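# Four arms seat the axle in the empty green saddle

## Task

Place the axle in the green saddle that is currently empty. At the end every other object must still stand where it began, and the result must hold without any robot supporting it. Then open the gripper and withdraw the arm.

## Robot and tools

Robots: four identical i2rt Big YAM arms named arm1, arm2, arm3 and arm4. Each has six revolute joints, a two-finger gripper and a wrist camera. With joints 1 and 6 at zero and the hand level and pointing forward, the wrist camera rides on top of the hand and looks toward the fingertips. The hand reaches roughly 1.0 m from the joint1 axis at full stretch. Cameras: arm1_cam_wrist, arm2_cam_wrist, arm3_cam_wrist, arm4_cam_wrist (carried by the arms) and cam_high (fixed in the room). All images are 504x504 pixels.

Frame: a single scene frame shared by everything, origin on the floor, +z up, distances in metres. The hand point lies midway between the fingertips; its z axis runs along the fingers and the fingers close along its y axis. Each arm's foot has its own pose in this frame, which is never printed. Camera calibration (K, distortion, T_world_to_cam, pos_world) is given in OpenCV conventions and may be off by a few degrees or millimetres; wrist camera poses are derived from reported joint angles.

execute_actions: argument "actions" is a list holding exactly one action or nothing. The action is an object keyed by robot name; each robot entry holds "joints", an object of absolute joint targets keyed by name, not offsets. Any subset of arms and joints may be given. Joint names, units and ranges: joint1_rad -2.879 to 2.879 (rotates the whole arm about its foot, positive counter-clockwise seen from above, 0 faces the foot's forward direction); joint2_rad 0 to 3.141 (shoulder, 0 means upper arm pointing back roughly level, increasing lifts it up then forward); joint3_rad 0 to 3.019 (elbow, 0 folded, increasing opens); joint4_rad -1.692 to 1.57 (hand pitch, positive tips fingers up); joint5_rad -1.57 to 1.57 (hand yaw, positive toward the arm's right); joint6_rad -2.094 to 2.094 (hand roll, positive clockwise viewed from behind the hand); gripper_m 0 to 0.093 metres, the fingertip gap. Done tolerances are about 0.045, 0.14, 0.09, 0.055, 0.03, 0.035 rad and 0.003 m respectively. All commanded motions start together but finish independently, each joint at its own speed, so the hand may take a wide path. One action lasts at most 15 s. Optional "cameras": list of camera names, or ["all"]/null/omitted for all, [] for none. An unknown key, camera name or out-of-range number rejects the whole call and nothing moves. An empty actions list just reports state and images.

Results: per-robot state including joint_positions, joint_status and on_its_own, plus images in the order named on the "pictures" line. joint_status words: off_target (rested away from target, may still push); contact_stop or time_out (target dropped, joint holds where it stopped; a time_out joint may keep a nearby target and keep pushing, listed in on_its_own); not_followed (a self/inter-arm collision check withheld the arm's targets, shown with "joint command not followed" and usually a cause line; the gripper part still runs and the withheld targets may be retried later). In on_its_own, "held at" is the held target, not the actual position. limit_stop_at_motor_heat appears after an over-temperature stop; resend the target. A joint left out of an action may still be driving toward an earlier target. A tiny change from the reported position may not move a joint. To relieve a pushing joint, command its reported position.

wait: "seconds" from 0 to 10; commands nothing, then returns state and images like an empty action.

zoom_image: "camera" (one name) and "region" [x0, y0, x1, y1] in pixels of that camera's latest full image, top-left origin, at most 504 by 504; returns a closer view.

read_manual: optional "section", only "licences"; returns licence text, moves nothing.

finished_scene: "scene" integer (1 or 2), the current scene number; ends it irreversibly after the last command has been held and reports success. Sending a reply with no tool call also ends things.

Order of work: look with the cameras, locate the axle and the empty green saddle, choose an arm that can reach, open the gripper, approach, close on the axle, lift, carry, lower into the saddle, open, then retract clear. The job only counts if the axle rests in the saddle unsupported and other objects are undisturbed.

Cautions: the arms do not stop on contact and can push hard; sustained pushing or holding loads heats motors (MOTOR HOT warning from 85 °C, OVER-TEMPERATURE FAULT at 100 °C, when that arm goes limp and falls). Never let two arms press hard against each other; that fails the run, and a hard hit may too. The collision check can react late and ignores fingers, gripper housings and wrist cameras. Objects touching robots are fine. Do not knock anything off the work area or onto the floor. Avoid drops, slips, slams and hard shoves. Loose objects may occasionally be nudged by an outside disturbance. If any call reports a stop, the remaining motion calls in that reply are skipped. The robot keeps holding the last command while you think.

Each tool is called after "Call:" as name([rows], argument=value, ...), one row to a line, values as JSON.

## Session

Call:
execute_actions(actions=[])

Scene clock: 0.00 s.
Motor temperatures (°C, as the motors report them): arm1=[24 23 25 21 22 23] | arm2=[25 25 24 25 24 25] | arm3=[25 24 23 23 25 22] | arm4=[25 22 22 24 25 25]
arm1.joint_positions: joint1_rad=+0.636 joint2_rad=+0.559 joint3_rad=+1.416 joint4_rad=-1.424 joint5_rad=+0.046 joint6_rad=-0.451 gripper_m=+0.094
arm1.joint_status: not commanded
arm1.hand: x=-0.5258 y=+0.1913 z=+1.3536 quat_wxyz=(-0.353, -0.219, -0.849, +0.326) (m; scene frame)
arm2.joint_positions: joint1_rad=+0.622 joint2_rad=+0.632 joint3_rad=+1.374 joint4_rad=-1.525 joint5_rad=-0.241 joint6_rad=-0.140 gripper_m=+0.094
arm2.joint_status: not commanded
arm2.hand: x=-0.7920 y=-0.1998 z=+1.3193 quat_wxyz=(-0.102, +0.859, -0.324, -0.383) (m; scene frame)
arm3.joint_positions: joint1_rad=+0.779 joint2_rad=+0.526 joint3_rad=+1.365 joint4_rad=-1.370 joint5_rad=-0.118 joint6_rad=-0.403 gripper_m=+0.094
arm3.joint_status: not commanded
arm3.hand: x=+0.7891 y=+0.2206 z=+1.3012 quat_wxyz=(-0.432, -0.154, -0.854, +0.246) (m; scene frame)
arm4.joint_positions: joint1_rad=+0.820 joint2_rad=+0.423 joint3_rad=+1.339 joint4_rad=-1.536 joint5_rad=+0.030 joint6_rad=+0.009 gripper_m=+0.095
arm4.joint_status: not commanded
arm4.hand: x=+0.5505 y=-0.2487 z=+1.3340 quat_wxyz=(-0.181, +0.817, -0.348, -0.422) (m; scene frame)
pictures: arm1_cam_wrist, arm2_cam_wrist, arm3_cam_wrist, arm4_cam_wrist, cam_high
Images, in order (width x height): arm1_cam_wrist 504x504, arm2_cam_wrist 504x504, arm3_cam_wrist 504x504, arm4_cam_wrist 504x504, cam_high 504x504.

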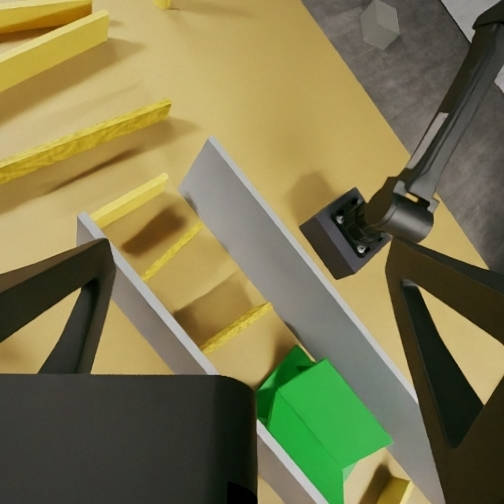

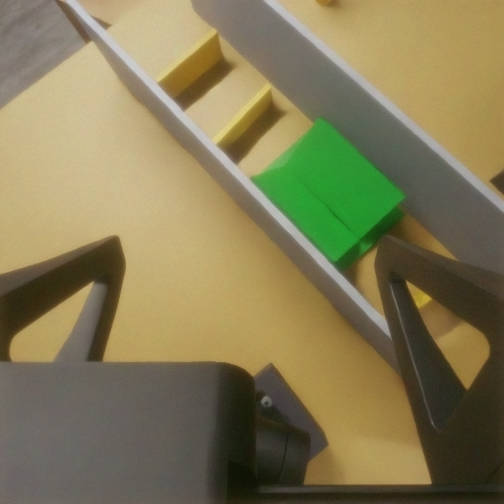

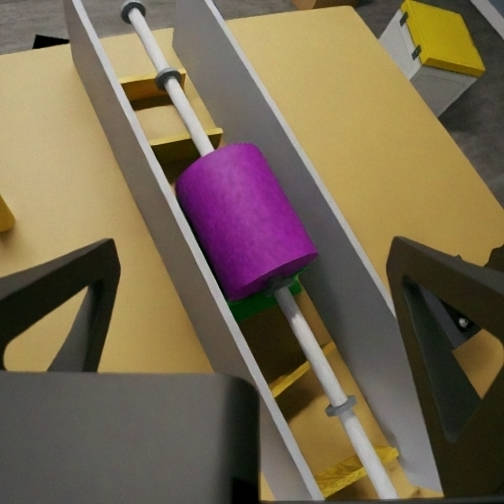

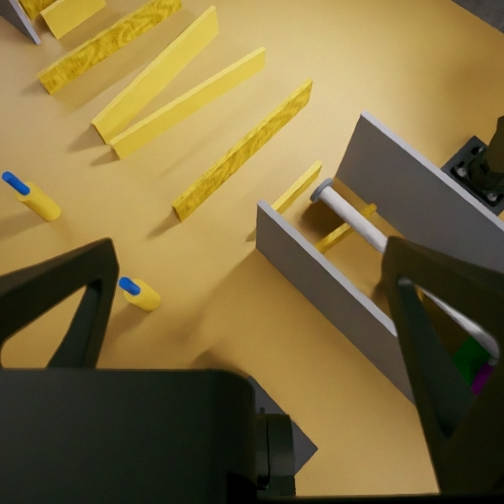

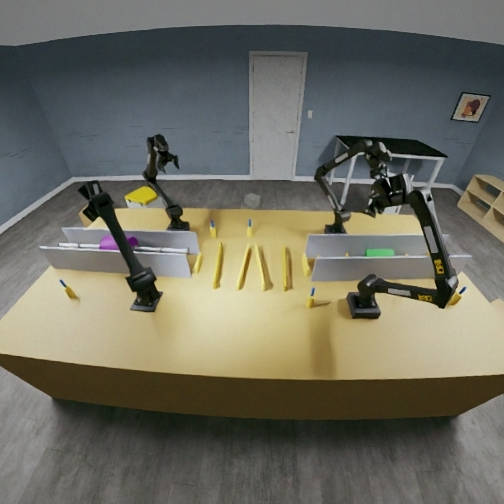

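Call:
execute_actions([
  {"arm3":{"joints":{"joint1_rad":0.964,"joint2_rad":1.86,"joint3_rad":1.914,"joint4_rad":-1.62,"joint5_rad":0,"joint6_rad":-0.6}},"arm4":{"joints":{"joint1_rad":-0.254,"joint2_rad":1.344,"joint3_rad":1.149,"joint4_rad":-1.376,"joint5_rad":0,"joint6_rad":-1.798}},"arm1":{"joints":{"joint1_rad":0.949,"joint2_rad":1.2,"joint3_rad":1.6,"joint4_rad":-1.6,"joint5_rad":0,"joint6_rad":-0.631}}},
], cameras=["arm3_cam_wrist","arm4_cam_wrist","cam_high"])

Scene clock: 11.97 s.
Motor temperatures (°C, as the motors report them): arm1=[24 23 27 22 22 23] | arm2=[25 26 27 25 24 25] | arm3=[25 24 25 23 25 22] | arm4=[25 22 24 24 25 25]
arm1.joint_positions: joint1_rad=+0.940 joint2_rad=+1.213 joint3_rad=+1.578 joint4_rad=-1.590 joint5_rad=+0.003 joint6_rad=-0.621 gripper_m=+0.094
arm1.joint_status: all done
arm1.hand: x=-0.3192 y=+0.1191 z=+1.2200 quat_wxyz=(-0.133, -0.005, -0.986, +0.104) (m; scene frame)
arm2.joint_positions: joint1_rad=+0.622 joint2_rad=+0.632 joint3_rad=+1.374 joint4_rad=-1.525 joint5_rad=-0.241 joint6_rad=-0.140 gripper_m=+0.094
arm2.joint_status: not commanded
arm2.hand: x=-0.7920 y=-0.1998 z=+1.3193 quat_wxyz=(-0.102, +0.859, -0.324, -0.383) (m; scene frame)
arm3.joint_positions: joint1_rad=+0.959 joint2_rad=+1.889 joint3_rad=+1.892 joint4_rad=-1.607 joint5_rad=-0.004 joint6_rad=-0.589 gripper_m=+0.094
arm3.joint_status: all done
arm3.hand: x=+1.1018 y=+0.0000 z=+0.9845 quat_wxyz=(+0.015, -0.031, -0.999, -0.010) (m; scene frame)
arm4.joint_positions: joint1_rad=-0.254 joint2_rad=+1.348 joint3_rad=+1.143 joint4_rad=-1.383 joint5_rad=+0.000 joint6_rad=-1.788 gripper_m=+0.095
arm4.joint_status: all done
arm4.hand: x=+0.7455 y=+0.0100 z=+1.0151 quat_wxyz=(+0.010, +0.999, -0.032, -0.006) (m; scene frame)
pictures: arm3_cam_wrist, arm4_cam_wrist, cam_high
camera_calibration (this result's frames):
arm3_cam_wrist: T_world_to_cam=[[-0.0754466, -0.997119, -0.00787057, 0.0883919], [-0.788751, 0.0548477, 0.612262, 0.266882], [-0.610066, 0.052401, -0.790616, 1.57235], [0, 0, 0, 1]] pos_world=[1.17641, -0.00889322, 1.08042]
arm4_cam_wrist: T_world_to_cam=[[0.0714331, 0.99731, -0.0164468, -0.0416077], [0.821541, -0.0494766, 0.567998, -1.18118], [0.565656, -0.0540856, -0.822866, 0.536907], [0, 0, 0, 1]] pos_world=[0.669657, 0.0120938, 1.11203]
Images, in order (width x height): arm3_cam_wrist 504x504, arm4_cam_wrist 504x504, cam_high 504x504.

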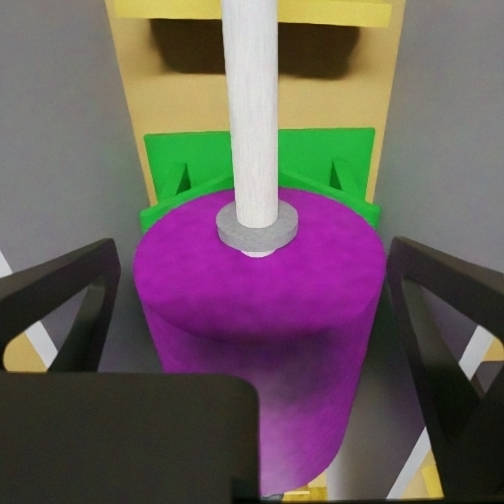

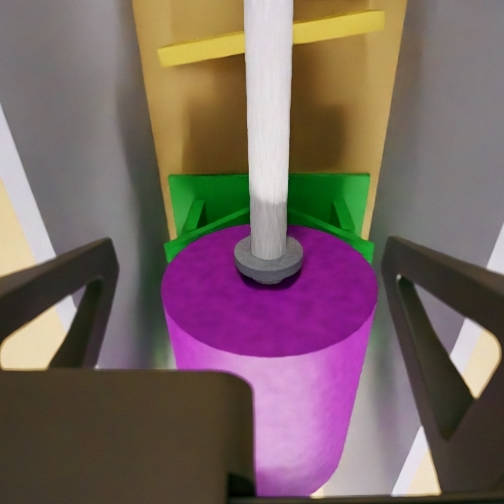

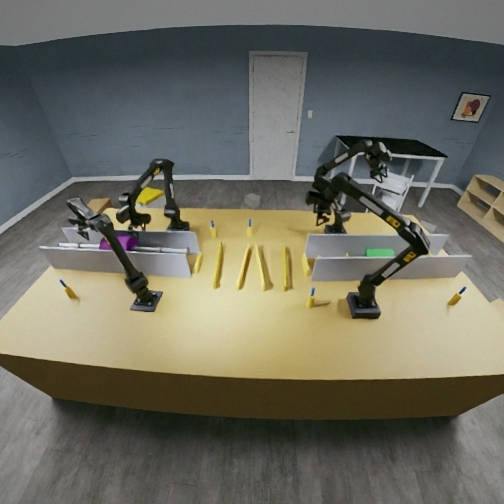

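Call:
execute_actions([
  {"arm3":{"joints":{"joint2_rad":1.89,"joint3_rad":1.685,"joint4_rad":-1.33,"gripper_m":0.065}},"arm4":{"joints":{"joint2_rad":1.49,"joint3_rad":0.943,"joint4_rad":-1.005,"gripper_m":0.065}}},
], cameras=["arm3_cam_wrist","arm4_cam_wrist"])

Scene clock: 13.97 s.
Motor temperatures (°C, as the motors report them): arm1=[24 23 27 22 22 23] | arm2=[25 26 27 25 24 25] | arm3=[25 25 25 23 25 22] | arm4=[25 22 24 24 25 25]
arm1.joint_positions: joint1_rad=+0.940 joint2_rad=+1.213 joint3_rad=+1.578 joint4_rad=-1.590 joint5_rad=+0.003 joint6_rad=-0.621 gripper_m=+0.094
arm1.joint_status: not commanded
arm1.hand: x=-0.3192 y=+0.1191 z=+1.2200 quat_wxyz=(-0.133, -0.005, -0.986, +0.104) (m; scene frame)
arm2.joint_positions: joint1_rad=+0.622 joint2_rad=+0.632 joint3_rad=+1.374 joint4_rad=-1.525 joint5_rad=-0.241 joint6_rad=-0.140 gripper_m=+0.094
arm2.joint_status: not commanded
arm2.hand: x=-0.7920 y=-0.1998 z=+1.3193 quat_wxyz=(-0.102, +0.859, -0.324, -0.383) (m; scene frame)
arm3.joint_positions: joint1_rad=+0.959 joint2_rad=+1.893 joint3_rad=+1.681 joint4_rad=-1.346 joint5_rad=-0.004 joint6_rad=-0.589 gripper_m=+0.065
arm3.joint_status: all done
arm3.hand: x=+1.1047 y=-0.0027 z=+0.9020 quat_wxyz=(-0.004, -0.031, -1.000, +0.003) (m; scene frame)
arm4.joint_positions: joint1_rad=-0.254 joint2_rad=+1.499 joint3_rad=+0.941 joint4_rad=-1.019 joint5_rad=-0.002 joint6_rad=-1.790 gripper_m=+0.065
arm4.joint_status: all done
arm4.hand: x=+0.7471 y=+0.0198 z=+0.8887 quat_wxyz=(+0.004, +1.000, -0.031, -0.006) (m; scene frame)
pictures: arm3_cam_wrist, arm4_cam_wrist
camera_calibration (this result's frames):
arm3_cam_wrist: T_world_to_cam=[[-0.0750118, -0.997033, 0.0172498, 0.0621409], [-0.810706, 0.0710476, 0.581126, 0.372168], [-0.580627, 0.0296067, -0.813631, 1.49719], [0, 0, 0, 1]] pos_world=[1.17569, -0.00881215, 1.00082]
arm4_cam_wrist: T_world_to_cam=[[0.0692734, 0.997582, -0.00557632, -0.0617159], [0.821033, -0.0538367, 0.568336, -1.10998], [0.566662, -0.0439489, -0.822778, 0.431522], [0, 0, 0, 1]] pos_world=[0.671077, 0.0207741, 0.985543]
Images, in order (width x height): arm3_cam_wrist 504x504, arm4_cam_wrist 504x504.

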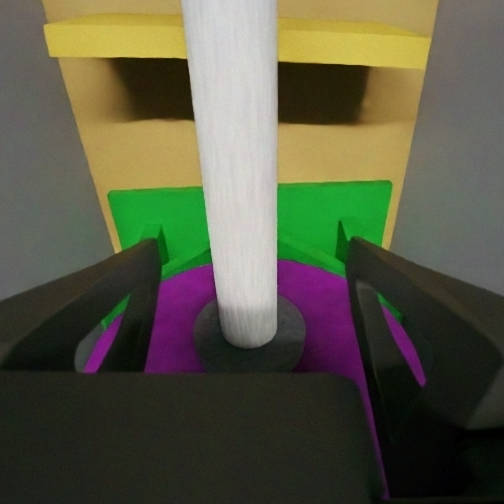

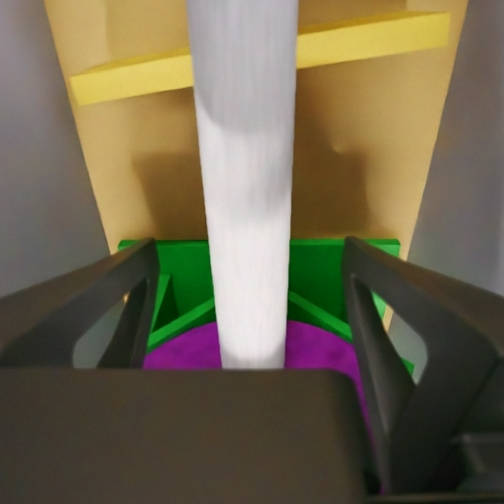

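Call:
execute_actions([
  {"arm3":{"joints":{"joint2_rad":1.915,"joint3_rad":1.64,"joint4_rad":-1.29}},"arm4":{"joints":{"joint2_rad":1.525,"joint4_rad":-0.99}}},
], cameras=[])

Call:
execute_actions([
  {"arm3":{"joints":{"gripper_m":0}},"arm4":{"joints":{"gripper_m":0}}},
], cameras=["arm3_cam_wrist","arm4_cam_wrist"])

Scene clock: 15.97 s.
Motor temperatures (°C, as the motors report them): arm1=[24 23 28 22 22 23] | arm2=[25 26 27 25 24 25] | arm3=[25 25 25 23 25 22] | arm4=[25 23 24 24 25 25]
arm1.joint_positions: joint1_rad=+0.940 joint2_rad=+1.213 joint3_rad=+1.578 joint4_rad=-1.590 joint5_rad=+0.003 joint6_rad=-0.621 gripper_m=+0.094
arm1.joint_status: not commanded
arm1.hand: x=-0.3192 y=+0.1191 z=+1.2200 quat_wxyz=(-0.133, -0.005, -0.986, +0.104) (m; scene frame)
arm2.joint_positions: joint1_rad=+0.622 joint2_rad=+0.632 joint3_rad=+1.374 joint4_rad=-1.525 joint5_rad=-0.241 joint6_rad=-0.140 gripper_m=+0.094
arm2.joint_status: not commanded
arm2.hand: x=-0.7920 y=-0.1998 z=+1.3193 quat_wxyz=(-0.102, +0.859, -0.324, -0.383) (m; scene frame)
arm3.joint_positions: joint1_rad=+0.959 joint2_rad=+1.904 joint3_rad=+1.642 joint4_rad=-1.305 joint5_rad=-0.004 joint6_rad=-0.589 gripper_m=+0.065
arm3.joint_status: all done
arm3.hand: x=+1.1021 y=-0.0008 z=+0.8816 quat_wxyz=(+0.000, -0.031, -1.000, +0.000) (m; scene frame)
arm4.joint_positions: joint1_rad=-0.254 joint2_rad=+1.516 joint3_rad=+0.941 joint4_rad=-1.004 joint5_rad=-0.002 joint6_rad=-1.790 gripper_m=+0.065
arm4.joint_status: all done
arm4.hand: x=+0.7477 y=+0.0222 z=+0.8824 quat_wxyz=(+0.005, +0.999, -0.031, -0.006) (m; scene frame)
pictures: none
No camera images: the call's "cameras" was empty. Leave "cameras" out to get every camera's image.

Scene clock: 16.60 s.
Motor temperatures (°C, as the motors report them): arm1=[24 23 28 22 22 23] | arm2=[25 26 27 25 24 25] | arm3=[25 25 26 23 25 22] | arm4=[25 23 24 24 25 25]
arm1.joint_positions: joint1_rad=+0.940 joint2_rad=+1.213 joint3_rad=+1.578 joint4_rad=-1.590 joint5_rad=+0.003 joint6_rad=-0.621 gripper_m=+0.094
arm1.joint_status: not commanded
arm1.hand: x=-0.3192 y=+0.1191 z=+1.2200 quat_wxyz=(-0.133, -0.005, -0.986, +0.104) (m; scene frame)
arm2.joint_positions: joint1_rad=+0.622 joint2_rad=+0.632 joint3_rad=+1.374 joint4_rad=-1.525 joint5_rad=-0.241 joint6_rad=-0.140 gripper_m=+0.094
arm2.joint_status: not commanded
arm2.hand: x=-0.7920 y=-0.1998 z=+1.3193 quat_wxyz=(-0.102, +0.859, -0.324, -0.383) (m; scene frame)
arm3.joint_positions: joint1_rad=+0.960 joint2_rad=+1.904 joint3_rad=+1.641 joint4_rad=-1.305 joint5_rad=-0.006 joint6_rad=-0.600 gripper_m=+0.024
arm3.joint_status: gripper_m off_target (ended at +0.024, target +0.000)
arm3.hand: x=+1.1024 y=+0.0001 z=+0.8813 quat_wxyz=(+0.000, -0.025, -1.000, +0.000) (m; scene frame)
arm4.joint_positions: joint1_rad=-0.254 joint2_rad=+1.516 joint3_rad=+0.938 joint4_rad=-1.007 joint5_rad=+0.001 joint6_rad=-1.798 gripper_m=+0.024
arm4.joint_status: gripper_m off_target (ended at +0.024, target +0.000)
arm4.hand: x=+0.7477 y=+0.0202 z=+0.8816 quat_wxyz=(+0.008, +1.000, -0.026, -0.005) (m; scene frame)
pictures: arm3_cam_wrist, arm4_cam_wrist
camera_calibration (this result's frames):
arm3_cam_wrist: T_world_to_cam=[[-0.0627794, -0.997972, 0.0105634, 0.0574697], [-0.807395, 0.0570068, 0.587251, 0.373134], [-0.586662, 0.0283385, -0.809336, 1.48185], [0, 0, 0, 1]] pos_world=[1.17422, -0.00591133, 0.979581]
arm4_cam_wrist: T_world_to_cam=[[0.0608067, 0.998061, -0.0132974, -0.0490267], [0.820764, -0.0424148, 0.56969, -1.10768], [0.568022, -0.045555, -0.821752, 0.423424], [0, 0, 0, 1]] pos_world=[0.671614, 0.0212385, 0.978334]
Images, in order (width x height): arm3_cam_wrist 504x504, arm4_cam_wrist 504x504.

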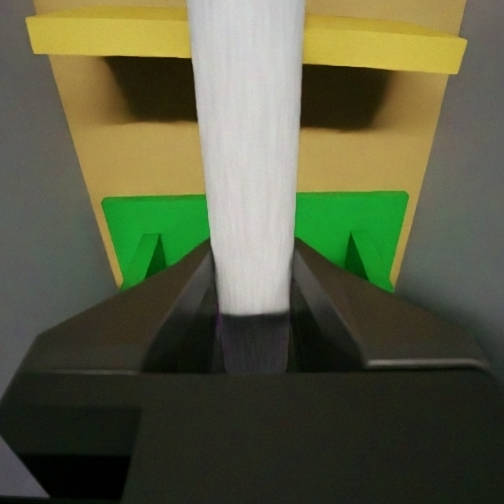

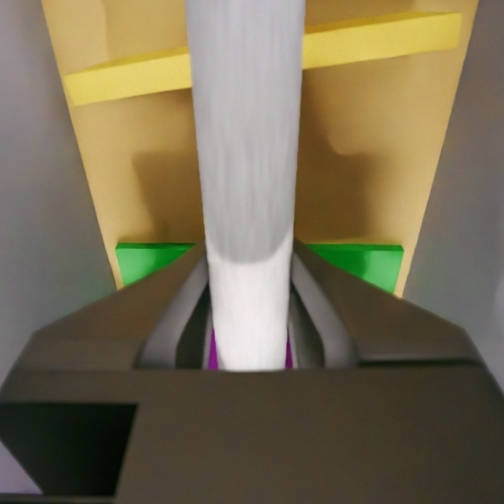

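Call:
execute_actions([
  {"arm3":{"joints":{"joint2_rad":1.85,"joint3_rad":1.78,"joint4_rad":-1.455}},"arm4":{"joints":{"joint2_rad":1.41,"joint3_rad":1.04,"joint4_rad":-1.165}}},
], cameras=["arm3_cam_wrist","cam_high"])

Scene clock: 18.40 s.
Motor temperatures (°C, as the motors report them): arm1=[24 23 28 22 22 23] | arm2=[25 26 27 25 24 25] | arm3=[25 25 26 23 25 22] | arm4=[25 23 24 24 25 25]
arm1.joint_positions: joint1_rad=+0.940 joint2_rad=+1.213 joint3_rad=+1.578 joint4_rad=-1.590 joint5_rad=+0.003 joint6_rad=-0.621 gripper_m=+0.094
arm1.joint_status: not commanded
arm1.hand: x=-0.3192 y=+0.1191 z=+1.2200 quat_wxyz=(-0.133, -0.005, -0.986, +0.104) (m; scene frame)
arm2.joint_positions: joint1_rad=+0.622 joint2_rad=+0.632 joint3_rad=+1.374 joint4_rad=-1.525 joint5_rad=-0.241 joint6_rad=-0.140 gripper_m=+0.094
arm2.joint_status: not commanded
arm2.hand: x=-0.7920 y=-0.1998 z=+1.3193 quat_wxyz=(-0.102, +0.859, -0.324, -0.383) (m; scene frame)
arm3.joint_positions: joint1_rad=+0.961 joint2_rad=+1.904 joint3_rad=+1.705 joint4_rad=-1.424 joint5_rad=+0.007 joint6_rad=-0.625 gripper_m=+0.024
arm3.joint_status: all done
arm3.hand: x=+1.0954 y=+0.0037 z=+0.9054 quat_wxyz=(+0.026, -0.012, -1.000, -0.012) (m; scene frame)
arm4.joint_positions: joint1_rad=-0.247 joint2_rad=+1.443 joint3_rad=+0.974 joint4_rad=-1.134 joint5_rad=-0.009 joint6_rad=-1.821 gripper_m=+0.024
arm4.joint_status: all done
arm4.hand: x=+0.7407 y=+0.0102 z=+0.9201 quat_wxyz=(+0.016, +1.000, -0.012, -0.013) (m; scene frame)
pictures: arm3_cam_wrist, cam_high
camera_calibration (this result's frames):
arm3_cam_wrist: T_world_to_cam=[[-0.0364141, -0.999279, -0.0107104, 0.0507892], [-0.777385, 0.0215902, 0.628655, 0.282844], [-0.62797, 0.031218, -0.777611, 1.51357], [0, 0, 0, 1]] pos_world=[1.17221, -0.00260478, 0.999702]
Images, in order (width x height): arm3_cam_wrist 504x504, cam_high 504x504.

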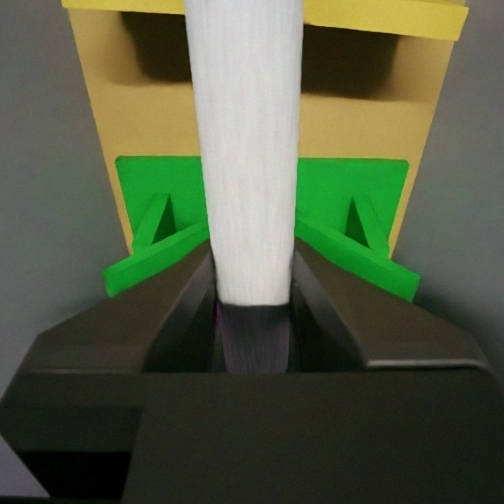

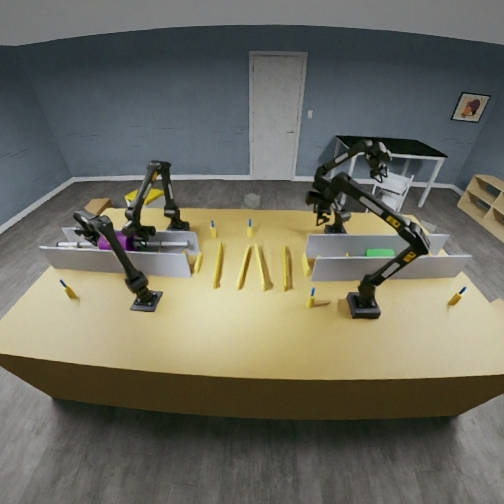

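Call:
execute_actions([
  {"arm3":{"joints":{"joint2_rad":1.79,"joint3_rad":1.97,"joint4_rad":-1.61}},"arm4":{"joints":{"joint2_rad":1.333,"joint3_rad":1.19,"joint4_rad":-1.33}}},
], cameras=[])

Call:
execute_actions([
  {"arm3":{"joints":{"joint1_rad":0.842,"joint2_rad":1.585,"joint3_rad":1.64,"joint4_rad":-1.515,"joint6_rad":-0.72}},"arm4":{"joints":{"joint1_rad":0.021,"joint2_rad":1.305,"joint3_rad":1.15,"joint4_rad":-1.33,"joint6_rad":-1.52}}},
], cameras=["arm3_cam_wrist","arm4_cam_wrist","cam_high"])

Scene clock: 23.27 s.
Motor temperatures (°C, as the motors report them): arm1=[24 23 28 21 22 23] | arm2=[25 26 28 25 24 25] | arm3=[25 26 28 23 25 23] | arm4=[25 23 25 24 25 25]
arm1.joint_positions: joint1_rad=+0.940 joint2_rad=+1.213 joint3_rad=+1.578 joint4_rad=-1.590 joint5_rad=+0.003 joint6_rad=-0.621 gripper_m=+0.094
arm1.joint_status: not commanded
arm1.hand: x=-0.3192 y=+0.1191 z=+1.2200 quat_wxyz=(-0.133, -0.005, -0.986, +0.104) (m; scene frame)
arm2.joint_positions: joint1_rad=+0.622 joint2_rad=+0.632 joint3_rad=+1.374 joint4_rad=-1.525 joint5_rad=-0.241 joint6_rad=-0.140 gripper_m=+0.094
arm2.joint_status: not commanded
arm2.hand: x=-0.7920 y=-0.1998 z=+1.3193 quat_wxyz=(-0.102, +0.859, -0.324, -0.383) (m; scene frame)
arm3.joint_positions: joint1_rad=+0.961 joint2_rad=+1.841 joint3_rad=+1.889 joint4_rad=-1.595 joint5_rad=-0.008 joint6_rad=-0.610 gripper_m=+0.024
arm3.joint_status: all done
arm3.hand: x=+1.1009 y=+0.0034 z=+1.0102 quat_wxyz=(-0.009, -0.019, -1.000, +0.005) (m; scene frame)
arm4.joint_positions: joint1_rad=-0.248 joint2_rad=+1.365 joint3_rad=+1.111 joint4_rad=-1.320 joint5_rad=+0.007 joint6_rad=-1.803 gripper_m=+0.024
arm4.joint_status: all done
arm4.hand: x=+0.7460 y=+0.0157 z=+0.9971 quat_wxyz=(+0.004, +1.000, -0.021, -0.001) (m; scene frame)
pictures: none
No camera images: the call's "cameras" was empty. Leave "cameras" out to get every camera's image.

Scene clock: 24.33 s.
Motor temperatures (°C, as the motors report them): arm1=[24 23 29 21 22 23] | arm2=[25 26 28 25 24 25] | arm3=[25 26 28 23 25 23] | arm4=[25 23 25 24 25 25]
arm1.joint_positions: joint1_rad=+0.940 joint2_rad=+1.213 joint3_rad=+1.578 joint4_rad=-1.590 joint5_rad=+0.003 joint6_rad=-0.621 gripper_m=+0.094
arm1.joint_status: not commanded
arm1.hand: x=-0.3192 y=+0.1191 z=+1.2200 quat_wxyz=(-0.133, -0.005, -0.986, +0.104) (m; scene frame)
arm2.joint_positions: joint1_rad=+0.622 joint2_rad=+0.632 joint3_rad=+1.374 joint4_rad=-1.525 joint5_rad=-0.241 joint6_rad=-0.140 gripper_m=+0.094
arm2.joint_status: not commanded
arm2.hand: x=-0.7920 y=-0.1998 z=+1.3193 quat_wxyz=(-0.102, +0.859, -0.324, -0.383) (m; scene frame)
arm3.joint_positions: joint1_rad=+0.836 joint2_rad=+1.631 joint3_rad=+1.613 joint4_rad=-1.532 joint5_rad=-0.012 joint6_rad=-0.708 gripper_m=+0.024
arm3.joint_status: all done
arm3.hand: x=+0.9997 y=+0.0022 z=+1.0125 quat_wxyz=(-0.009, -0.033, -0.999, +0.004) (m; scene frame)
arm4.joint_positions: joint1_rad=+0.023 joint2_rad=+1.355 joint3_rad=+1.111 joint4_rad=-1.335 joint5_rad=+0.007 joint6_rad=-1.504 gripper_m=+0.024
arm4.joint_status: all done
arm4.hand: x=+0.6445 y=+0.0263 z=+1.0016 quat_wxyz=(+0.005, +0.999, -0.035, +0.000) (m; scene frame)
pictures: arm3_cam_wrist, arm4_cam_wrist, cam_high
camera_calibration (this result's frames):
arm3_cam_wrist: T_world_to_cam=[[-0.0796195, -0.996667, 0.0177932, 0.0613319], [-0.816548, 0.0754482, 0.572325, 0.237239], [-0.57176, 0.0310393, -0.819834, 1.52341], [0, 0, 0, 1]] pos_world=[1.06963, -0.00405737, 1.11207]
arm4_cam_wrist: T_world_to_cam=[[0.0779801, 0.996934, -0.006462, -0.065118], [0.814053, -0.0599307, 0.57769, -1.09432], [0.575532, -0.0503088, -0.81623, 0.570768], [0, 0, 0, 1]] pos_world=[0.567415, 0.0280499, 1.09763]
Images, in order (width x height): arm3_cam_wrist 504x504, arm4_cam_wrist 504x504, cam_high 504x504.

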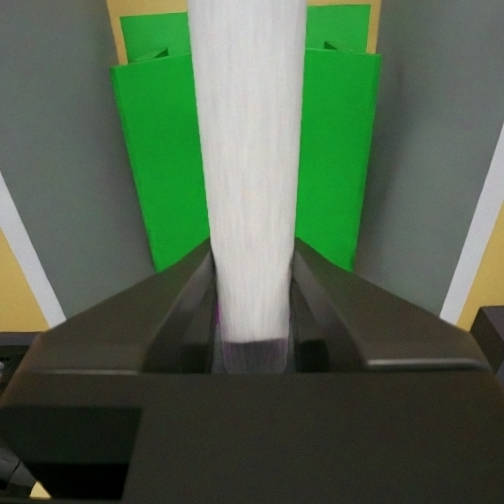

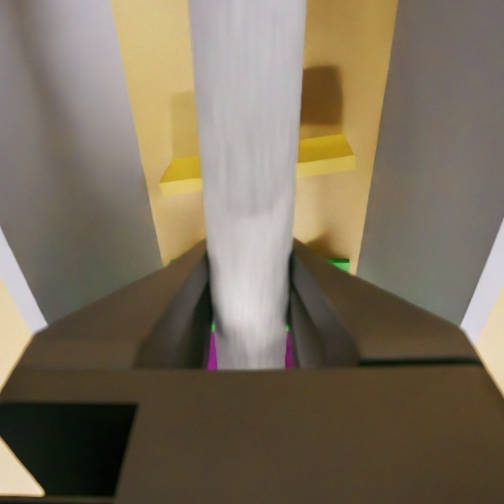

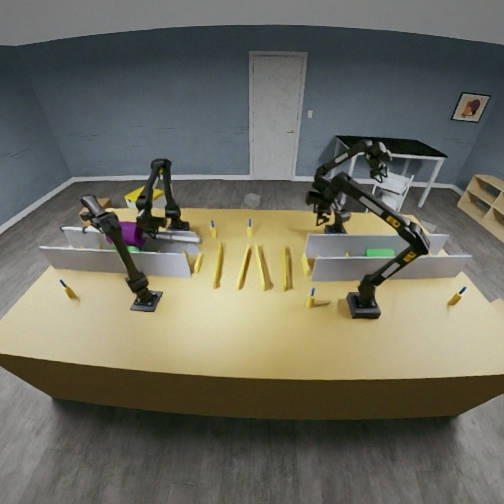

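Call:
execute_actions([
  {"arm3":{"joints":{"joint1_rad":0.622,"joint2_rad":1.33,"joint3_rad":1.33,"joint4_rad":-1.485,"joint6_rad":-0.99}},"arm4":{"joints":{"joint1_rad":0.384,"joint2_rad":1.375,"joint3_rad":1.23,"joint4_rad":-1.32,"joint6_rad":-1.207}}},
], cameras=[])

Call:
execute_actions([
  {"arm3":{"joints":{"joint1_rad":0.27,"joint2_rad":1.19,"joint3_rad":1.2,"joint4_rad":-1.51,"joint6_rad":-1.342}},"arm4":{"joints":{"joint1_rad":0.671,"joint2_rad":1.53,"joint3_rad":1.42,"joint4_rad":-1.345,"joint6_rad":-0.92}}},
], cameras=["cam_high"])

Scene clock: 27.50 s.
Motor temperatures (°C, as the motors report them): arm1=[24 23 29 21 22 23] | arm2=[25 26 28 25 24 25] | arm3=[25 26 28 23 25 23] | arm4=[25 23 26 24 25 25]
arm1.joint_positions: joint1_rad=+0.940 joint2_rad=+1.213 joint3_rad=+1.578 joint4_rad=-1.590 joint5_rad=+0.003 joint6_rad=-0.621 gripper_m=+0.094
arm1.joint_status: not commanded
arm1.hand: x=-0.3192 y=+0.1191 z=+1.2200 quat_wxyz=(-0.133, -0.005, -0.986, +0.104) (m; scene frame)
arm2.joint_positions: joint1_rad=+0.622 joint2_rad=+0.632 joint3_rad=+1.374 joint4_rad=-1.525 joint5_rad=-0.241 joint6_rad=-0.140 gripper_m=+0.094
arm2.joint_status: not commanded
arm2.hand: x=-0.7920 y=-0.1998 z=+1.3193 quat_wxyz=(-0.102, +0.859, -0.324, -0.383) (m; scene frame)
arm3.joint_positions: joint1_rad=+0.616 joint2_rad=+1.363 joint3_rad=+1.305 joint4_rad=-1.482 joint5_rad=-0.011 joint6_rad=-0.993 gripper_m=+0.024
arm3.joint_status: all done
arm3.hand: x=+0.8601 y=+0.0167 z=+1.0085 quat_wxyz=(-0.010, +0.000, -1.000, +0.010) (m; scene frame)
arm4.joint_positions: joint1_rad=+0.392 joint2_rad=+1.407 joint3_rad=+1.141 joint4_rad=-1.327 joint5_rad=+0.003 joint6_rad=-1.202 gripper_m=+0.024
arm4.joint_status: all done
arm4.hand: x=+0.5027 y=+0.0151 z=+0.9950 quat_wxyz=(+0.011, +1.000, -0.002, +0.001) (m; scene frame)
pictures: none
No camera images: the call's "cameras" was empty. Leave "cameras" out to get every camera's image.

Scene clock: 29.70 s.
Motor temperatures (°C, as the motors report them): arm1=[24 23 29 21 22 23] | arm2=[25 26 28 25 24 25] | arm3=[25 26 28 23 25 23] | arm4=[25 23 26 24 25 25]
arm1.joint_positions: joint1_rad=+0.940 joint2_rad=+1.213 joint3_rad=+1.578 joint4_rad=-1.590 joint5_rad=+0.003 joint6_rad=-0.621 gripper_m=+0.094
arm1.joint_status: not commanded
arm1.hand: x=-0.3192 y=+0.1191 z=+1.2200 quat_wxyz=(-0.133, -0.005, -0.986, +0.104) (m; scene frame)
arm2.joint_positions: joint1_rad=+0.622 joint2_rad=+0.632 joint3_rad=+1.374 joint4_rad=-1.525 joint5_rad=-0.241 joint6_rad=-0.140 gripper_m=+0.094
arm2.joint_status: not commanded
arm2.hand: x=-0.7920 y=-0.1998 z=+1.3193 quat_wxyz=(-0.102, +0.859, -0.324, -0.383) (m; scene frame)
arm3.joint_positions: joint1_rad=+0.268 joint2_rad=+1.223 joint3_rad=+1.173 joint4_rad=-1.505 joint5_rad=-0.013 joint6_rad=-1.347 gripper_m=+0.024
arm3.joint_status: all done
arm3.hand: x=+0.7207 y=+0.0178 z=+1.0072 quat_wxyz=(-0.005, +0.002, -1.000, +0.007) (m; scene frame)
arm4.joint_positions: joint1_rad=+0.683 joint2_rad=+1.576 joint3_rad=+1.329 joint4_rad=-1.338 joint5_rad=-0.001 joint6_rad=-0.918 gripper_m=+0.024
arm4.joint_status: joint3_rad time_out (moved +0.188 of +0.279); the others done
arm4.on_its_own: joint3_rad reads +1.329 and still pushes toward +1.420 since a time_out
arm4.hand: x=+0.3617 y=+0.0140 z=+0.9966 quat_wxyz=(+0.007, +1.000, +0.002, +0.000) (m; scene frame)
pictures: cam_high
Images, in order (width x height): cam_high 504x504.

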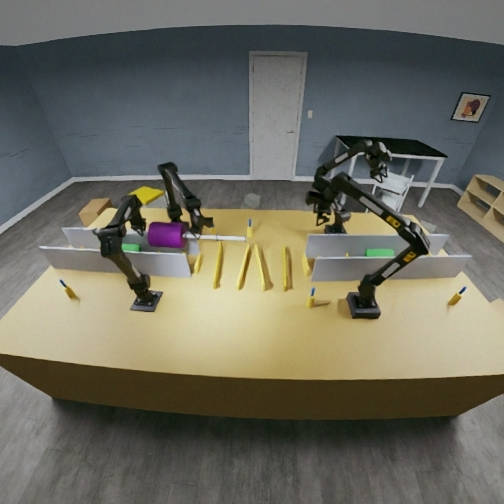

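Call:
execute_actions([
  {"arm3":{"joints":{"joint1_rad":-0.088,"joint2_rad":1.175,"joint3_rad":1.18,"joint4_rad":-1.51,"joint6_rad":-1.70}},"arm4":{"joints":{"joint1_rad":0.84,"joint2_rad":1.73,"joint3_rad":1.70,"joint4_rad":-1.405,"joint6_rad":-0.744}},"arm1":{"joints":{"joint1_rad":1.005,"joint2_rad":1.88,"joint3_rad":2.03,"joint4_rad":-1.66,"joint6_rad":-0.57,"gripper_m":0.075}}},
], cameras=[])

Call:
execute_actions([
  {"arm3":{"joints":{"joint1_rad":-0.416,"joint2_rad":1.28,"joint3_rad":1.2,"joint4_rad":-1.41,"joint6_rad":-2.028}},"arm4":{"joints":{"joint1_rad":0.97,"joint2_rad":1.995,"joint3_rad":2.03,"joint4_rad":-1.465,"joint6_rad":-0.616}}},
], cameras=["arm1_cam_wrist","cam_high"])

Scene clock: 33.47 s.
Motor temperatures (°C, as the motors report them): arm1=[24 23 29 21 22 23] | arm2=[25 26 28 25 24 25] | arm3=[25 26 29 23 25 23] | arm4=[25 23 27 24 25 25]
arm1.joint_positions: joint1_rad=+1.000 joint2_rad=+1.914 joint3_rad=+1.980 joint4_rad=-1.655 joint5_rad=+0.002 joint6_rad=-0.580 gripper_m=+0.075
arm1.joint_status: all done
arm1.hand: x=-0.1421 y=+0.0310 z=+1.0483 quat_wxyz=(+0.014, +0.004, -1.000, -0.002) (m; scene frame)
arm2.joint_positions: joint1_rad=+0.622 joint2_rad=+0.632 joint3_rad=+1.374 joint4_rad=-1.525 joint5_rad=-0.241 joint6_rad=-0.140 gripper_m=+0.094
arm2.joint_status: not commanded
arm2.hand: x=-0.7920 y=-0.1998 z=+1.3193 quat_wxyz=(-0.102, +0.859, -0.324, -0.383) (m; scene frame)
arm3.joint_positions: joint1_rad=-0.082 joint2_rad=+1.222 joint3_rad=+1.156 joint4_rad=-1.505 joint5_rad=-0.008 joint6_rad=-1.681 gripper_m=+0.024
arm3.joint_status: all done
arm3.hand: x=+0.6015 y=+0.0155 z=+1.0017 quat_wxyz=(-0.001, -0.006, -1.000, +0.001) (m; scene frame)
arm4.joint_positions: joint1_rad=+0.852 joint2_rad=+1.787 joint3_rad=+1.608 joint4_rad=-1.397 joint5_rad=-0.005 joint6_rad=-0.731 gripper_m=+0.024
arm4.joint_status: joint3_rad time_out (moved +0.279 of +0.371); the others done
arm4.on_its_own: joint3_rad reads +1.608 and still pushes toward +1.700 since a time_out
arm4.hand: x=+0.2413 y=+0.0190 z=+0.9999 quat_wxyz=(+0.005, +1.000, -0.007, -0.004) (m; scene frame)
pictures: none
No camera images: the call's "cameras" was empty. Leave "cameras" out to get every camera's image.

not run: a stop came earlier in this reply.

Call:
execute_actions([
  {"arm3":{"joints":{"joint1_rad":-0.42,"joint2_rad":1.28,"joint3_rad":1.2,"joint4_rad":-1.41,"joint6_rad":-2.028}},"arm4":{"joints":{"joint1_rad":0.97,"joint2_rad":1.99,"joint3_rad":2.03,"joint4_rad":-1.465,"joint6_rad":-0.616}}},
], cameras=["arm1_cam_wrist","cam_high"])

Scene clock: 36.43 s.
Motor temperatures (°C, as the motors report them): arm1=[24 24 30 21 22 23] | arm2=[25 26 29 25 24 25] | arm3=[25 26 29 23 25 23] | arm4=[25 24 28 24 25 25]
arm1.joint_positions: joint1_rad=+1.000 joint2_rad=+1.914 joint3_rad=+1.980 joint4_rad=-1.655 joint5_rad=+0.002 joint6_rad=-0.580 gripper_m=+0.075
arm1.joint_status: not commanded
arm1.hand: x=-0.1421 y=+0.0310 z=+1.0483 quat_wxyz=(+0.014, +0.004, -1.000, -0.002) (m; scene frame)
arm2.joint_positions: joint1_rad=+0.622 joint2_rad=+0.632 joint3_rad=+1.374 joint4_rad=-1.525 joint5_rad=-0.241 joint6_rad=-0.140 gripper_m=+0.094
arm2.joint_status: not commanded
arm2.hand: x=-0.7920 y=-0.1998 z=+1.3193 quat_wxyz=(-0.102, +0.859, -0.324, -0.383) (m; scene frame)
arm3.joint_positions: joint1_rad=-0.413 joint2_rad=+1.312 joint3_rad=+1.156 joint4_rad=-1.417 joint5_rad=-0.013 joint6_rad=-2.024 gripper_m=+0.024
arm3.joint_status: all done
arm3.hand: x=+0.4824 y=+0.0193 z=+0.9727 quat_wxyz=(-0.003, +0.001, -1.000, +0.003) (m; scene frame)
arm4.joint_positions: joint1_rad=+0.982 joint2_rad=+2.065 joint3_rad=+1.935 joint4_rad=-1.454 joint5_rad=-0.002 joint6_rad=-0.612 gripper_m=+0.024
arm4.joint_status: joint3_rad time_out (moved +0.327 of +0.422); the others done
arm4.on_its_own: joint3_rad reads +1.935 and still pushes toward +2.030 since a time_out
arm4.hand: x=+0.1211 y=+0.0177 z=+0.9654 quat_wxyz=(+0.006, +1.000, -0.001, +0.001) (m; scene frame)
pictures: arm1_cam_wrist, cam_high
camera_calibration (this result's frames):
arm1_cam_wrist: T_world_to_cam=[[0.0119435, -0.999865, 0.0112842, 0.0172108], [-0.797639, -0.00272109, 0.603129, -0.74409], [-0.603016, -0.0162042, -0.797564, 0.876599], [0, 0, 0, 1]] pos_world=[-0.0651171, 0.0293883, 1.14773]
Images, in order (width x height): arm1_cam_wrist 504x504, cam_high 504x504.

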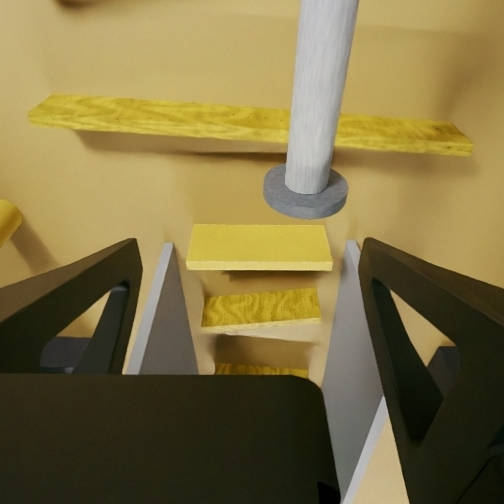

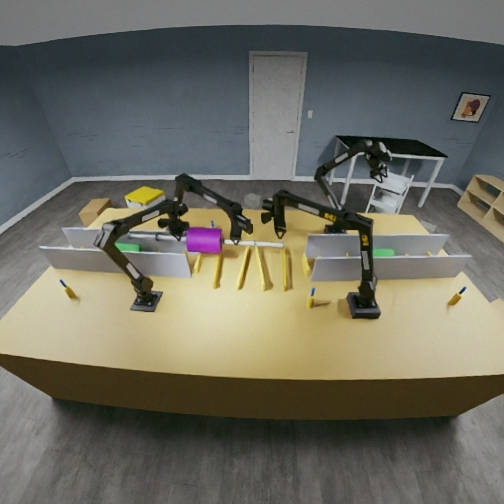

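Call:
execute_actions([
  {"arm1":{"joints":{"joint1_rad":0.97,"joint2_rad":2.0,"joint3_rad":1.91,"joint4_rad":-1.445,"joint6_rad":-0.61,"gripper_m":0.093}}},
], cameras=["arm1_cam_wrist","cam_high"])

Call:
zoom_image(camera="cam_high", region=[140,170,320,290])

Scene clock: 39.20 s.
Motor temperatures (°C, as the motors report them): arm1=[24 24 30 21 22 23] | arm2=[25 26 29 25 24 25] | arm3=[25 26 29 23 25 23] | arm4=[25 24 28 24 25 25]
arm1.joint_positions: joint1_rad=+0.978 joint2_rad=+2.015 joint3_rad=+1.898 joint4_rad=-1.457 joint5_rad=+0.002 joint6_rad=-0.600 gripper_m=+0.093
arm1.joint_status: all done
arm1.hand: x=-0.1217 y=+0.0003 z=+0.9571 quat_wxyz=(+0.008, +0.002, -1.000, +0.002) (m; scene frame)
arm2.joint_positions: joint1_rad=+0.622 joint2_rad=+0.632 joint3_rad=+1.374 joint4_rad=-1.525 joint5_rad=-0.241 joint6_rad=-0.140 gripper_m=+0.094
arm2.joint_status: not commanded
arm2.hand: x=-0.7920 y=-0.1998 z=+1.3193 quat_wxyz=(-0.102, +0.859, -0.324, -0.383) (m; scene frame)
arm3.joint_positions: joint1_rad=-0.413 joint2_rad=+1.312 joint3_rad=+1.156 joint4_rad=-1.417 joint5_rad=-0.013 joint6_rad=-2.024 gripper_m=+0.024
arm3.joint_status: not commanded
arm3.hand: x=+0.4824 y=+0.0193 z=+0.9727 quat_wxyz=(-0.003, +0.001, -1.000, +0.003) (m; scene frame)
arm4.joint_positions: joint1_rad=+0.982 joint2_rad=+2.065 joint3_rad=+1.935 joint4_rad=-1.454 joint5_rad=-0.002 joint6_rad=-0.612 gripper_m=+0.024
arm4.joint_status: not commanded
arm4.on_its_own: joint3_rad reads +1.935 and still pushes toward +2.030 since a time_out
arm4.hand: x=+0.1211 y=+0.0177 z=+0.9654 quat_wxyz=(+0.006, +1.000, -0.001, +0.001) (m; scene frame)
pictures: arm1_cam_wrist, cam_high
camera_calibration (this result's frames):
arm1_cam_wrist: T_world_to_cam=[[0.00922892, -0.999773, 0.0192206, -0.0206241], [-0.804932, 0.00397685, 0.593353, -0.664369], [-0.593295, -0.0209473, -0.804713, 0.823741], [0, 0, 0, 1]] pos_world=[-0.0458611, -0.000722171, 1.05748]
Images, in order (width x height): arm1_cam_wrist 504x504, cam_high 504x504.

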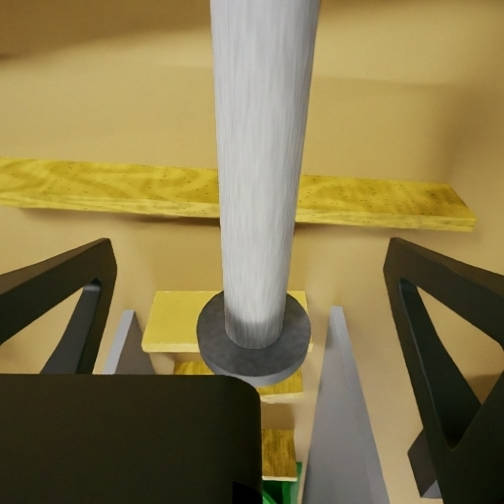

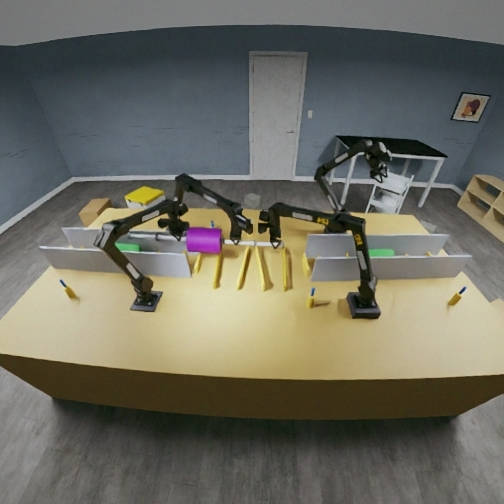

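Region (140, 170, 320, 290) of cam_high's 504x504 image, scaled by 2.800, with more detail than that image has.

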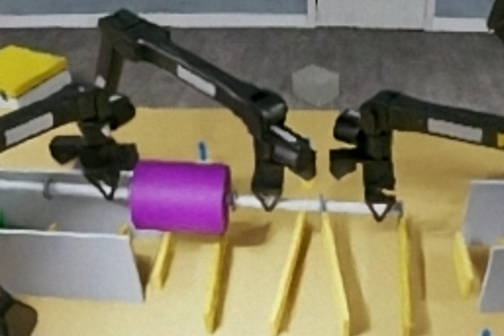

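Call:
execute_actions([
  {"arm1":{"joints":{"joint2_rad":2.04,"joint4_rad":-1.43,"gripper_m":0.04}}},
], cameras=[])

Call:
execute_actions([
  {"arm1":{"joints":{"gripper_m":0.0}}},
], cameras=["arm1_cam_wrist"])

Scene clock: 40.90 s.
Motor temperatures (°C, as the motors report them): arm1=[24 24 30 21 22 23] | arm2=[25 26 29 25 24 25] | arm3=[25 26 29 23 25 23] | arm4=[25 24 29 24 25 25]
arm1.joint_positions: joint1_rad=+0.978 joint2_rad=+2.021 joint3_rad=+1.898 joint4_rad=-1.443 joint5_rad=+0.002 joint6_rad=-0.600 gripper_m=+0.040
arm1.joint_status: all done
arm1.hand: x=-0.1186 y=-0.0018 z=+0.9536 quat_wxyz=(+0.004, +0.003, -1.000, +0.005) (m; scene frame)
arm2.joint_positions: joint1_rad=+0.622 joint2_rad=+0.632 joint3_rad=+1.374 joint4_rad=-1.525 joint5_rad=-0.241 joint6_rad=-0.140 gripper_m=+0.094
arm2.joint_status: not commanded
arm2.hand: x=-0.7920 y=-0.1998 z=+1.3193 quat_wxyz=(-0.102, +0.859, -0.324, -0.383) (m; scene frame)
arm3.joint_positions: joint1_rad=-0.413 joint2_rad=+1.312 joint3_rad=+1.156 joint4_rad=-1.417 joint5_rad=-0.013 joint6_rad=-2.024 gripper_m=+0.024
arm3.joint_status: not commanded
arm3.hand: x=+0.4824 y=+0.0193 z=+0.9727 quat_wxyz=(-0.003, +0.001, -1.000, +0.003) (m; scene frame)
arm4.joint_positions: joint1_rad=+0.982 joint2_rad=+2.065 joint3_rad=+1.935 joint4_rad=-1.454 joint5_rad=-0.002 joint6_rad=-0.612 gripper_m=+0.024
arm4.joint_status: not commanded
arm4.on_its_own: joint3_rad reads +1.935 and still pushes toward +2.030 since a time_out
arm4.hand: x=+0.1211 y=+0.0177 z=+0.9654 quat_wxyz=(+0.006, +1.000, -0.001, +0.001) (m; scene frame)
pictures: none
No camera images: the call's "cameras" was empty. Leave "cameras" out to get every camera's image.

Scene clock: 41.47 s.
Motor temperatures (°C, as the motors report them): arm1=[24 24 30 21 22 23] | arm2=[25 26 29 25 24 25] | arm3=[25 26 29 23 25 23] | arm4=[25 25 29 24 25 25]
arm1.joint_positions: joint1_rad=+0.978 joint2_rad=+2.021 joint3_rad=+1.898 joint4_rad=-1.443 joint5_rad=+0.002 joint6_rad=-0.600 gripper_m=+0.021
arm1.joint_status: gripper_m off_target (ended at +0.021, target +0.000)
arm1.hand: x=-0.1186 y=-0.0018 z=+0.9536 quat_wxyz=(+0.004, +0.003, -1.000, +0.005) (m; scene frame)
arm2.joint_positions: joint1_rad=+0.622 joint2_rad=+0.632 joint3_rad=+1.374 joint4_rad=-1.525 joint5_rad=-0.241 joint6_rad=-0.140 gripper_m=+0.094
arm2.joint_status: not commanded
arm2.hand: x=-0.7920 y=-0.1998 z=+1.3193 quat_wxyz=(-0.102, +0.859, -0.324, -0.383) (m; scene frame)
arm3.joint_positions: joint1_rad=-0.413 joint2_rad=+1.312 joint3_rad=+1.156 joint4_rad=-1.417 joint5_rad=-0.013 joint6_rad=-2.024 gripper_m=+0.024
arm3.joint_status: not commanded
arm3.hand: x=+0.4824 y=+0.0193 z=+0.9727 quat_wxyz=(-0.003, +0.001, -1.000, +0.003) (m; scene frame)
arm4.joint_positions: joint1_rad=+0.982 joint2_rad=+2.065 joint3_rad=+1.935 joint4_rad=-1.454 joint5_rad=-0.002 joint6_rad=-0.612 gripper_m=+0.024
arm4.joint_status: not commanded
arm4.on_its_own: joint3_rad reads +1.935 and still pushes toward +2.030 since a time_out
arm4.hand: x=+0.1211 y=+0.0177 z=+0.9654 quat_wxyz=(+0.006, +1.000, -0.001, +0.001) (m; scene frame)
pictures: arm1_cam_wrist
camera_calibration (this result's frames):
arm1_cam_wrist: T_world_to_cam=[[0.00992146, -0.999658, 0.0241944, -0.0273238], [-0.809225, 0.00618684, 0.587467, -0.654763], [-0.587415, -0.0254072, -0.808887, 0.827352], [0, 0, 0, 1]] pos_world=[-0.0435795, -0.0022428, 1.05455]
Images, in order (width x height): arm1_cam_wrist 504x504.

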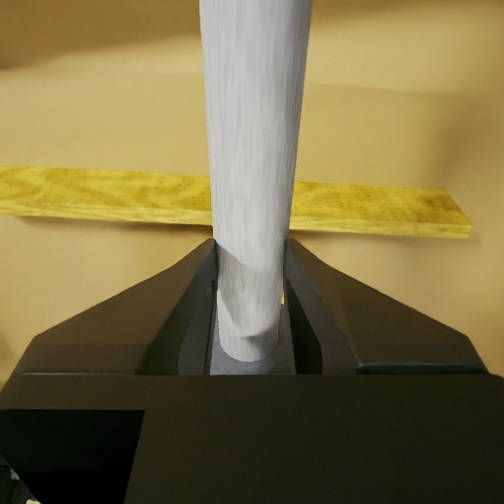

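Call:
execute_actions([
  {"arm1":{"joints":{"joint2_rad":2.062,"gripper_m":0.045}}},
], cameras=["arm1_cam_wrist"])

Scene clock: 43.07 s.
Motor temperatures (°C, as the motors report them): arm1=[24 24 30 21 22 23] | arm2=[25 26 29 25 24 25] | arm3=[25 26 30 23 25 23] | arm4=[25 25 29 24 25 25]
arm1.joint_positions: joint1_rad=+0.978 joint2_rad=+2.049 joint3_rad=+1.898 joint4_rad=-1.442 joint5_rad=+0.002 joint6_rad=-0.600 gripper_m=+0.045
arm1.joint_status: all done
arm1.hand: x=-0.1185 y=-0.0021 z=+0.9368 quat_wxyz=(+0.015, +0.003, -1.000, -0.003) (m; scene frame)
arm2.joint_positions: joint1_rad=+0.622 joint2_rad=+0.632 joint3_rad=+1.374 joint4_rad=-1.525 joint5_rad=-0.241 joint6_rad=-0.140 gripper_m=+0.094
arm2.joint_status: not commanded
arm2.hand: x=-0.7920 y=-0.1998 z=+1.3193 quat_wxyz=(-0.102, +0.859, -0.324, -0.383) (m; scene frame)
arm3.joint_positions: joint1_rad=-0.413 joint2_rad=+1.312 joint3_rad=+1.156 joint4_rad=-1.417 joint5_rad=-0.013 joint6_rad=-2.024 gripper_m=+0.024
arm3.joint_status: not commanded
arm3.hand: x=+0.4824 y=+0.0193 z=+0.9727 quat_wxyz=(-0.003, +0.001, -1.000, +0.003) (m; scene frame)
arm4.joint_positions: joint1_rad=+0.982 joint2_rad=+2.064 joint3_rad=+1.936 joint4_rad=-1.454 joint5_rad=-0.002 joint6_rad=-0.612 gripper_m=+0.024
arm4.joint_status: not commanded
arm4.on_its_own: joint3_rad reads +1.936 and still pushes toward +2.030 since a time_out
arm4.hand: x=+0.1211 y=+0.0180 z=+0.9661 quat_wxyz=(+0.005, +1.000, -0.002, +0.000) (m; scene frame)
pictures: arm1_cam_wrist
camera_calibration (this result's frames):
arm1_cam_wrist: T_world_to_cam=[[0.0100204, -0.999913, 0.00858567, -0.0125754], [-0.795649, -0.00277217, 0.605751, -0.660272], [-0.605674, -0.012901, -0.795608, 0.799185], [0, 0, 0, 1]] pos_world=[-0.0411732, -0.0040944, 1.03591]
Images, in order (width x height): arm1_cam_wrist 504x504.

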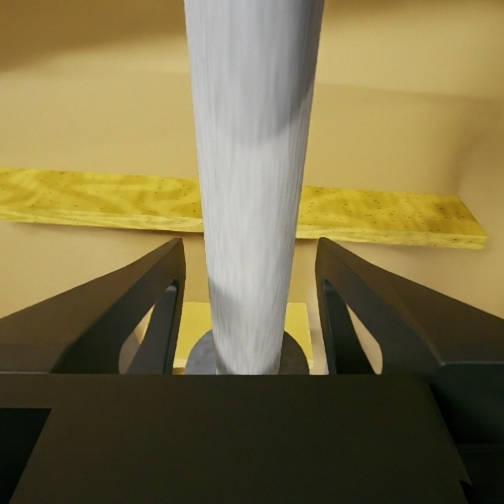

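Call:
execute_actions([
  {"arm1":{"joints":{"gripper_m":0.0}}},
], cameras=[])

Call:
execute_actions([
  {"arm1":{"joints":{"joint2_rad":2.0,"joint3_rad":1.96}},"arm3":{"joints":{"joint2_rad":1.26,"joint3_rad":1.24}},"arm4":{"joints":{"joint2_rad":2.06,"joint3_rad":1.95}}},
], cameras=[])

Call:
execute_actions([
  {"arm4":{"joints":{"gripper_m":0.07}}},
], cameras=["arm3_cam_wrist","cam_high"])

Scene clock: 44.50 s.
Motor temperatures (°C, as the motors report them): arm1=[24 25 30 21 22 23] | arm2=[25 26 29 25 24 25] | arm3=[25 26 30 23 26 23] | arm4=[25 25 29 24 25 25]
arm1.joint_positions: joint1_rad=+0.978 joint2_rad=+2.049 joint3_rad=+1.898 joint4_rad=-1.442 joint5_rad=+0.001 joint6_rad=-0.600 gripper_m=+0.024
arm1.joint_status: gripper_m off_target (ended at +0.024, target +0.000)
arm1.hand: x=-0.1183 y=-0.0020 z=+0.9367 quat_wxyz=(+0.015, +0.003, -1.000, -0.003) (m; scene frame)
arm2.joint_positions: joint1_rad=+0.622 joint2_rad=+0.632 joint3_rad=+1.374 joint4_rad=-1.525 joint5_rad=-0.241 joint6_rad=-0.140 gripper_m=+0.094
arm2.joint_status: not commanded
arm2.hand: x=-0.7920 y=-0.1998 z=+1.3193 quat_wxyz=(-0.102, +0.859, -0.324, -0.383) (m; scene frame)
arm3.joint_positions: joint1_rad=-0.413 joint2_rad=+1.312 joint3_rad=+1.156 joint4_rad=-1.417 joint5_rad=-0.013 joint6_rad=-2.024 gripper_m=+0.024
arm3.joint_status: not commanded
arm3.hand: x=+0.4824 y=+0.0193 z=+0.9727 quat_wxyz=(-0.003, +0.001, -1.000, +0.003) (m; scene frame)
arm4.joint_positions: joint1_rad=+0.982 joint2_rad=+2.064 joint3_rad=+1.936 joint4_rad=-1.456 joint5_rad=-0.002 joint6_rad=-0.612 gripper_m=+0.024
arm4.joint_status: not commanded
arm4.on_its_own: joint3_rad reads +1.936 and still pushes toward +2.030 since a time_out
arm4.hand: x=+0.1213 y=+0.0179 z=+0.9661 quat_wxyz=(+0.006, +1.000, -0.002, +0.001) (m; scene frame)
pictures: none
No camera images: the call's "cameras" was empty. Leave "cameras" out to get every camera's image.

Scene clock: 45.10 s.
Motor temperatures (°C, as the motors report them): arm1=[24 25 30 21 22 23] | arm2=[25 26 29 25 24 25] | arm3=[25 26 30 23 26 23] | arm4=[25 25 29 24 25 25]
arm1.joint_positions: joint1_rad=+0.978 joint2_rad=+2.049 joint3_rad=+1.898 joint4_rad=-1.442 joint5_rad=+0.001 joint6_rad=-0.600 gripper_m=+0.024
arm1.joint_status: all done
arm1.hand: x=-0.1182 y=-0.0020 z=+0.9367 quat_wxyz=(+0.015, +0.003, -1.000, -0.003) (m; scene frame)
arm2.joint_positions: joint1_rad=+0.622 joint2_rad=+0.632 joint3_rad=+1.374 joint4_rad=-1.525 joint5_rad=-0.241 joint6_rad=-0.140 gripper_m=+0.094
arm2.joint_status: not commanded
arm2.hand: x=-0.7920 y=-0.1998 z=+1.3193 quat_wxyz=(-0.102, +0.859, -0.324, -0.383) (m; scene frame)
arm3.joint_positions: joint1_rad=-0.413 joint2_rad=+1.312 joint3_rad=+1.156 joint4_rad=-1.417 joint5_rad=-0.013 joint6_rad=-2.024 gripper_m=+0.024
arm3.joint_status: all done
arm3.hand: x=+0.4824 y=+0.0193 z=+0.9727 quat_wxyz=(-0.003, +0.001, -1.000, +0.003) (m; scene frame)
arm4.joint_positions: joint1_rad=+0.982 joint2_rad=+2.067 joint3_rad=+1.936 joint4_rad=-1.456 joint5_rad=-0.002 joint6_rad=-0.612 gripper_m=+0.024
arm4.joint_status: all done
arm4.hand: x=+0.1215 y=+0.0178 z=+0.9647 quat_wxyz=(+0.007, +1.000, -0.002, +0.002) (m; scene frame)
pictures: none
No camera images: the call's "cameras" was empty. Leave "cameras" out to get every camera's image.

Scene clock: 45.77 s.
Motor temperatures (°C, as the motors report them): arm1=[24 25 30 21 22 23] | arm2=[25 26 29 25 24 25] | arm3=[25 26 30 23 26 23] | arm4=[25 25 29 24 25 25]
arm1.joint_positions: joint1_rad=+0.977 joint2_rad=+2.049 joint3_rad=+1.898 joint4_rad=-1.440 joint5_rad=+0.001 joint6_rad=-0.600 gripper_m=+0.024
arm1.joint_status: not commanded
arm1.hand: x=-0.1181 y=-0.0024 z=+0.9367 quat_wxyz=(+0.014, +0.002, -1.000, -0.003) (m; scene frame)
arm2.joint_positions: joint1_rad=+0.622 joint2_rad=+0.632 joint3_rad=+1.374 joint4_rad=-1.525 joint5_rad=-0.241 joint6_rad=-0.140 gripper_m=+0.094
arm2.joint_status: not commanded
arm2.hand: x=-0.7920 y=-0.1998 z=+1.3193 quat_wxyz=(-0.102, +0.859, -0.324, -0.383) (m; scene frame)
arm3.joint_positions: joint1_rad=-0.413 joint2_rad=+1.312 joint3_rad=+1.156 joint4_rad=-1.417 joint5_rad=-0.013 joint6_rad=-2.024 gripper_m=+0.024
arm3.joint_status: not commanded
arm3.hand: x=+0.4824 y=+0.0193 z=+0.9727 quat_wxyz=(-0.003, +0.001, -1.000, +0.003) (m; scene frame)
arm4.joint_positions: joint1_rad=+0.981 joint2_rad=+2.067 joint3_rad=+1.936 joint4_rad=-1.456 joint5_rad=-0.002 joint6_rad=-0.612 gripper_m=+0.070
arm4.joint_status: all done
arm4.hand: x=+0.1219 y=+0.0184 z=+0.9647 quat_wxyz=(+0.007, +1.000, -0.002, +0.002) (m; scene frame)
pictures: arm3_cam_wrist, cam_high
camera_calibration (this result's frames):
arm3_cam_wrist: T_world_to_cam=[[-0.0114127, -0.999797, 0.0165994, 0.00615603], [-0.812975, 0.0189428, 0.58199, -0.173657], [-0.582186, -0.00685282, -0.813026, 1.19363], [0, 0, 0, 1]] pos_world=[0.553806, 0.0176241, 1.07142]
Images, in order (width x height): arm3_cam_wrist 504x504, cam_high 504x504.

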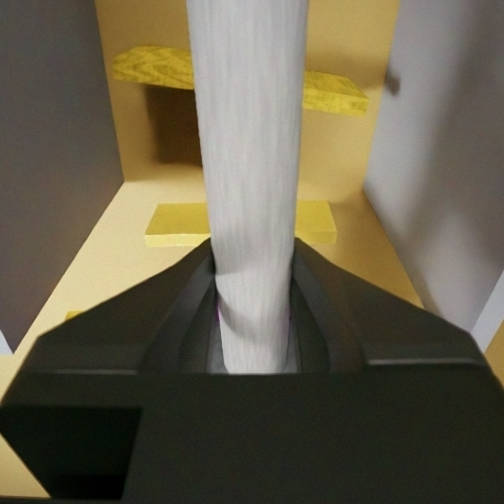

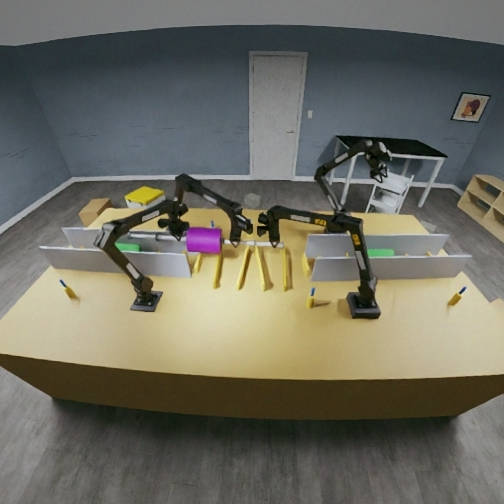

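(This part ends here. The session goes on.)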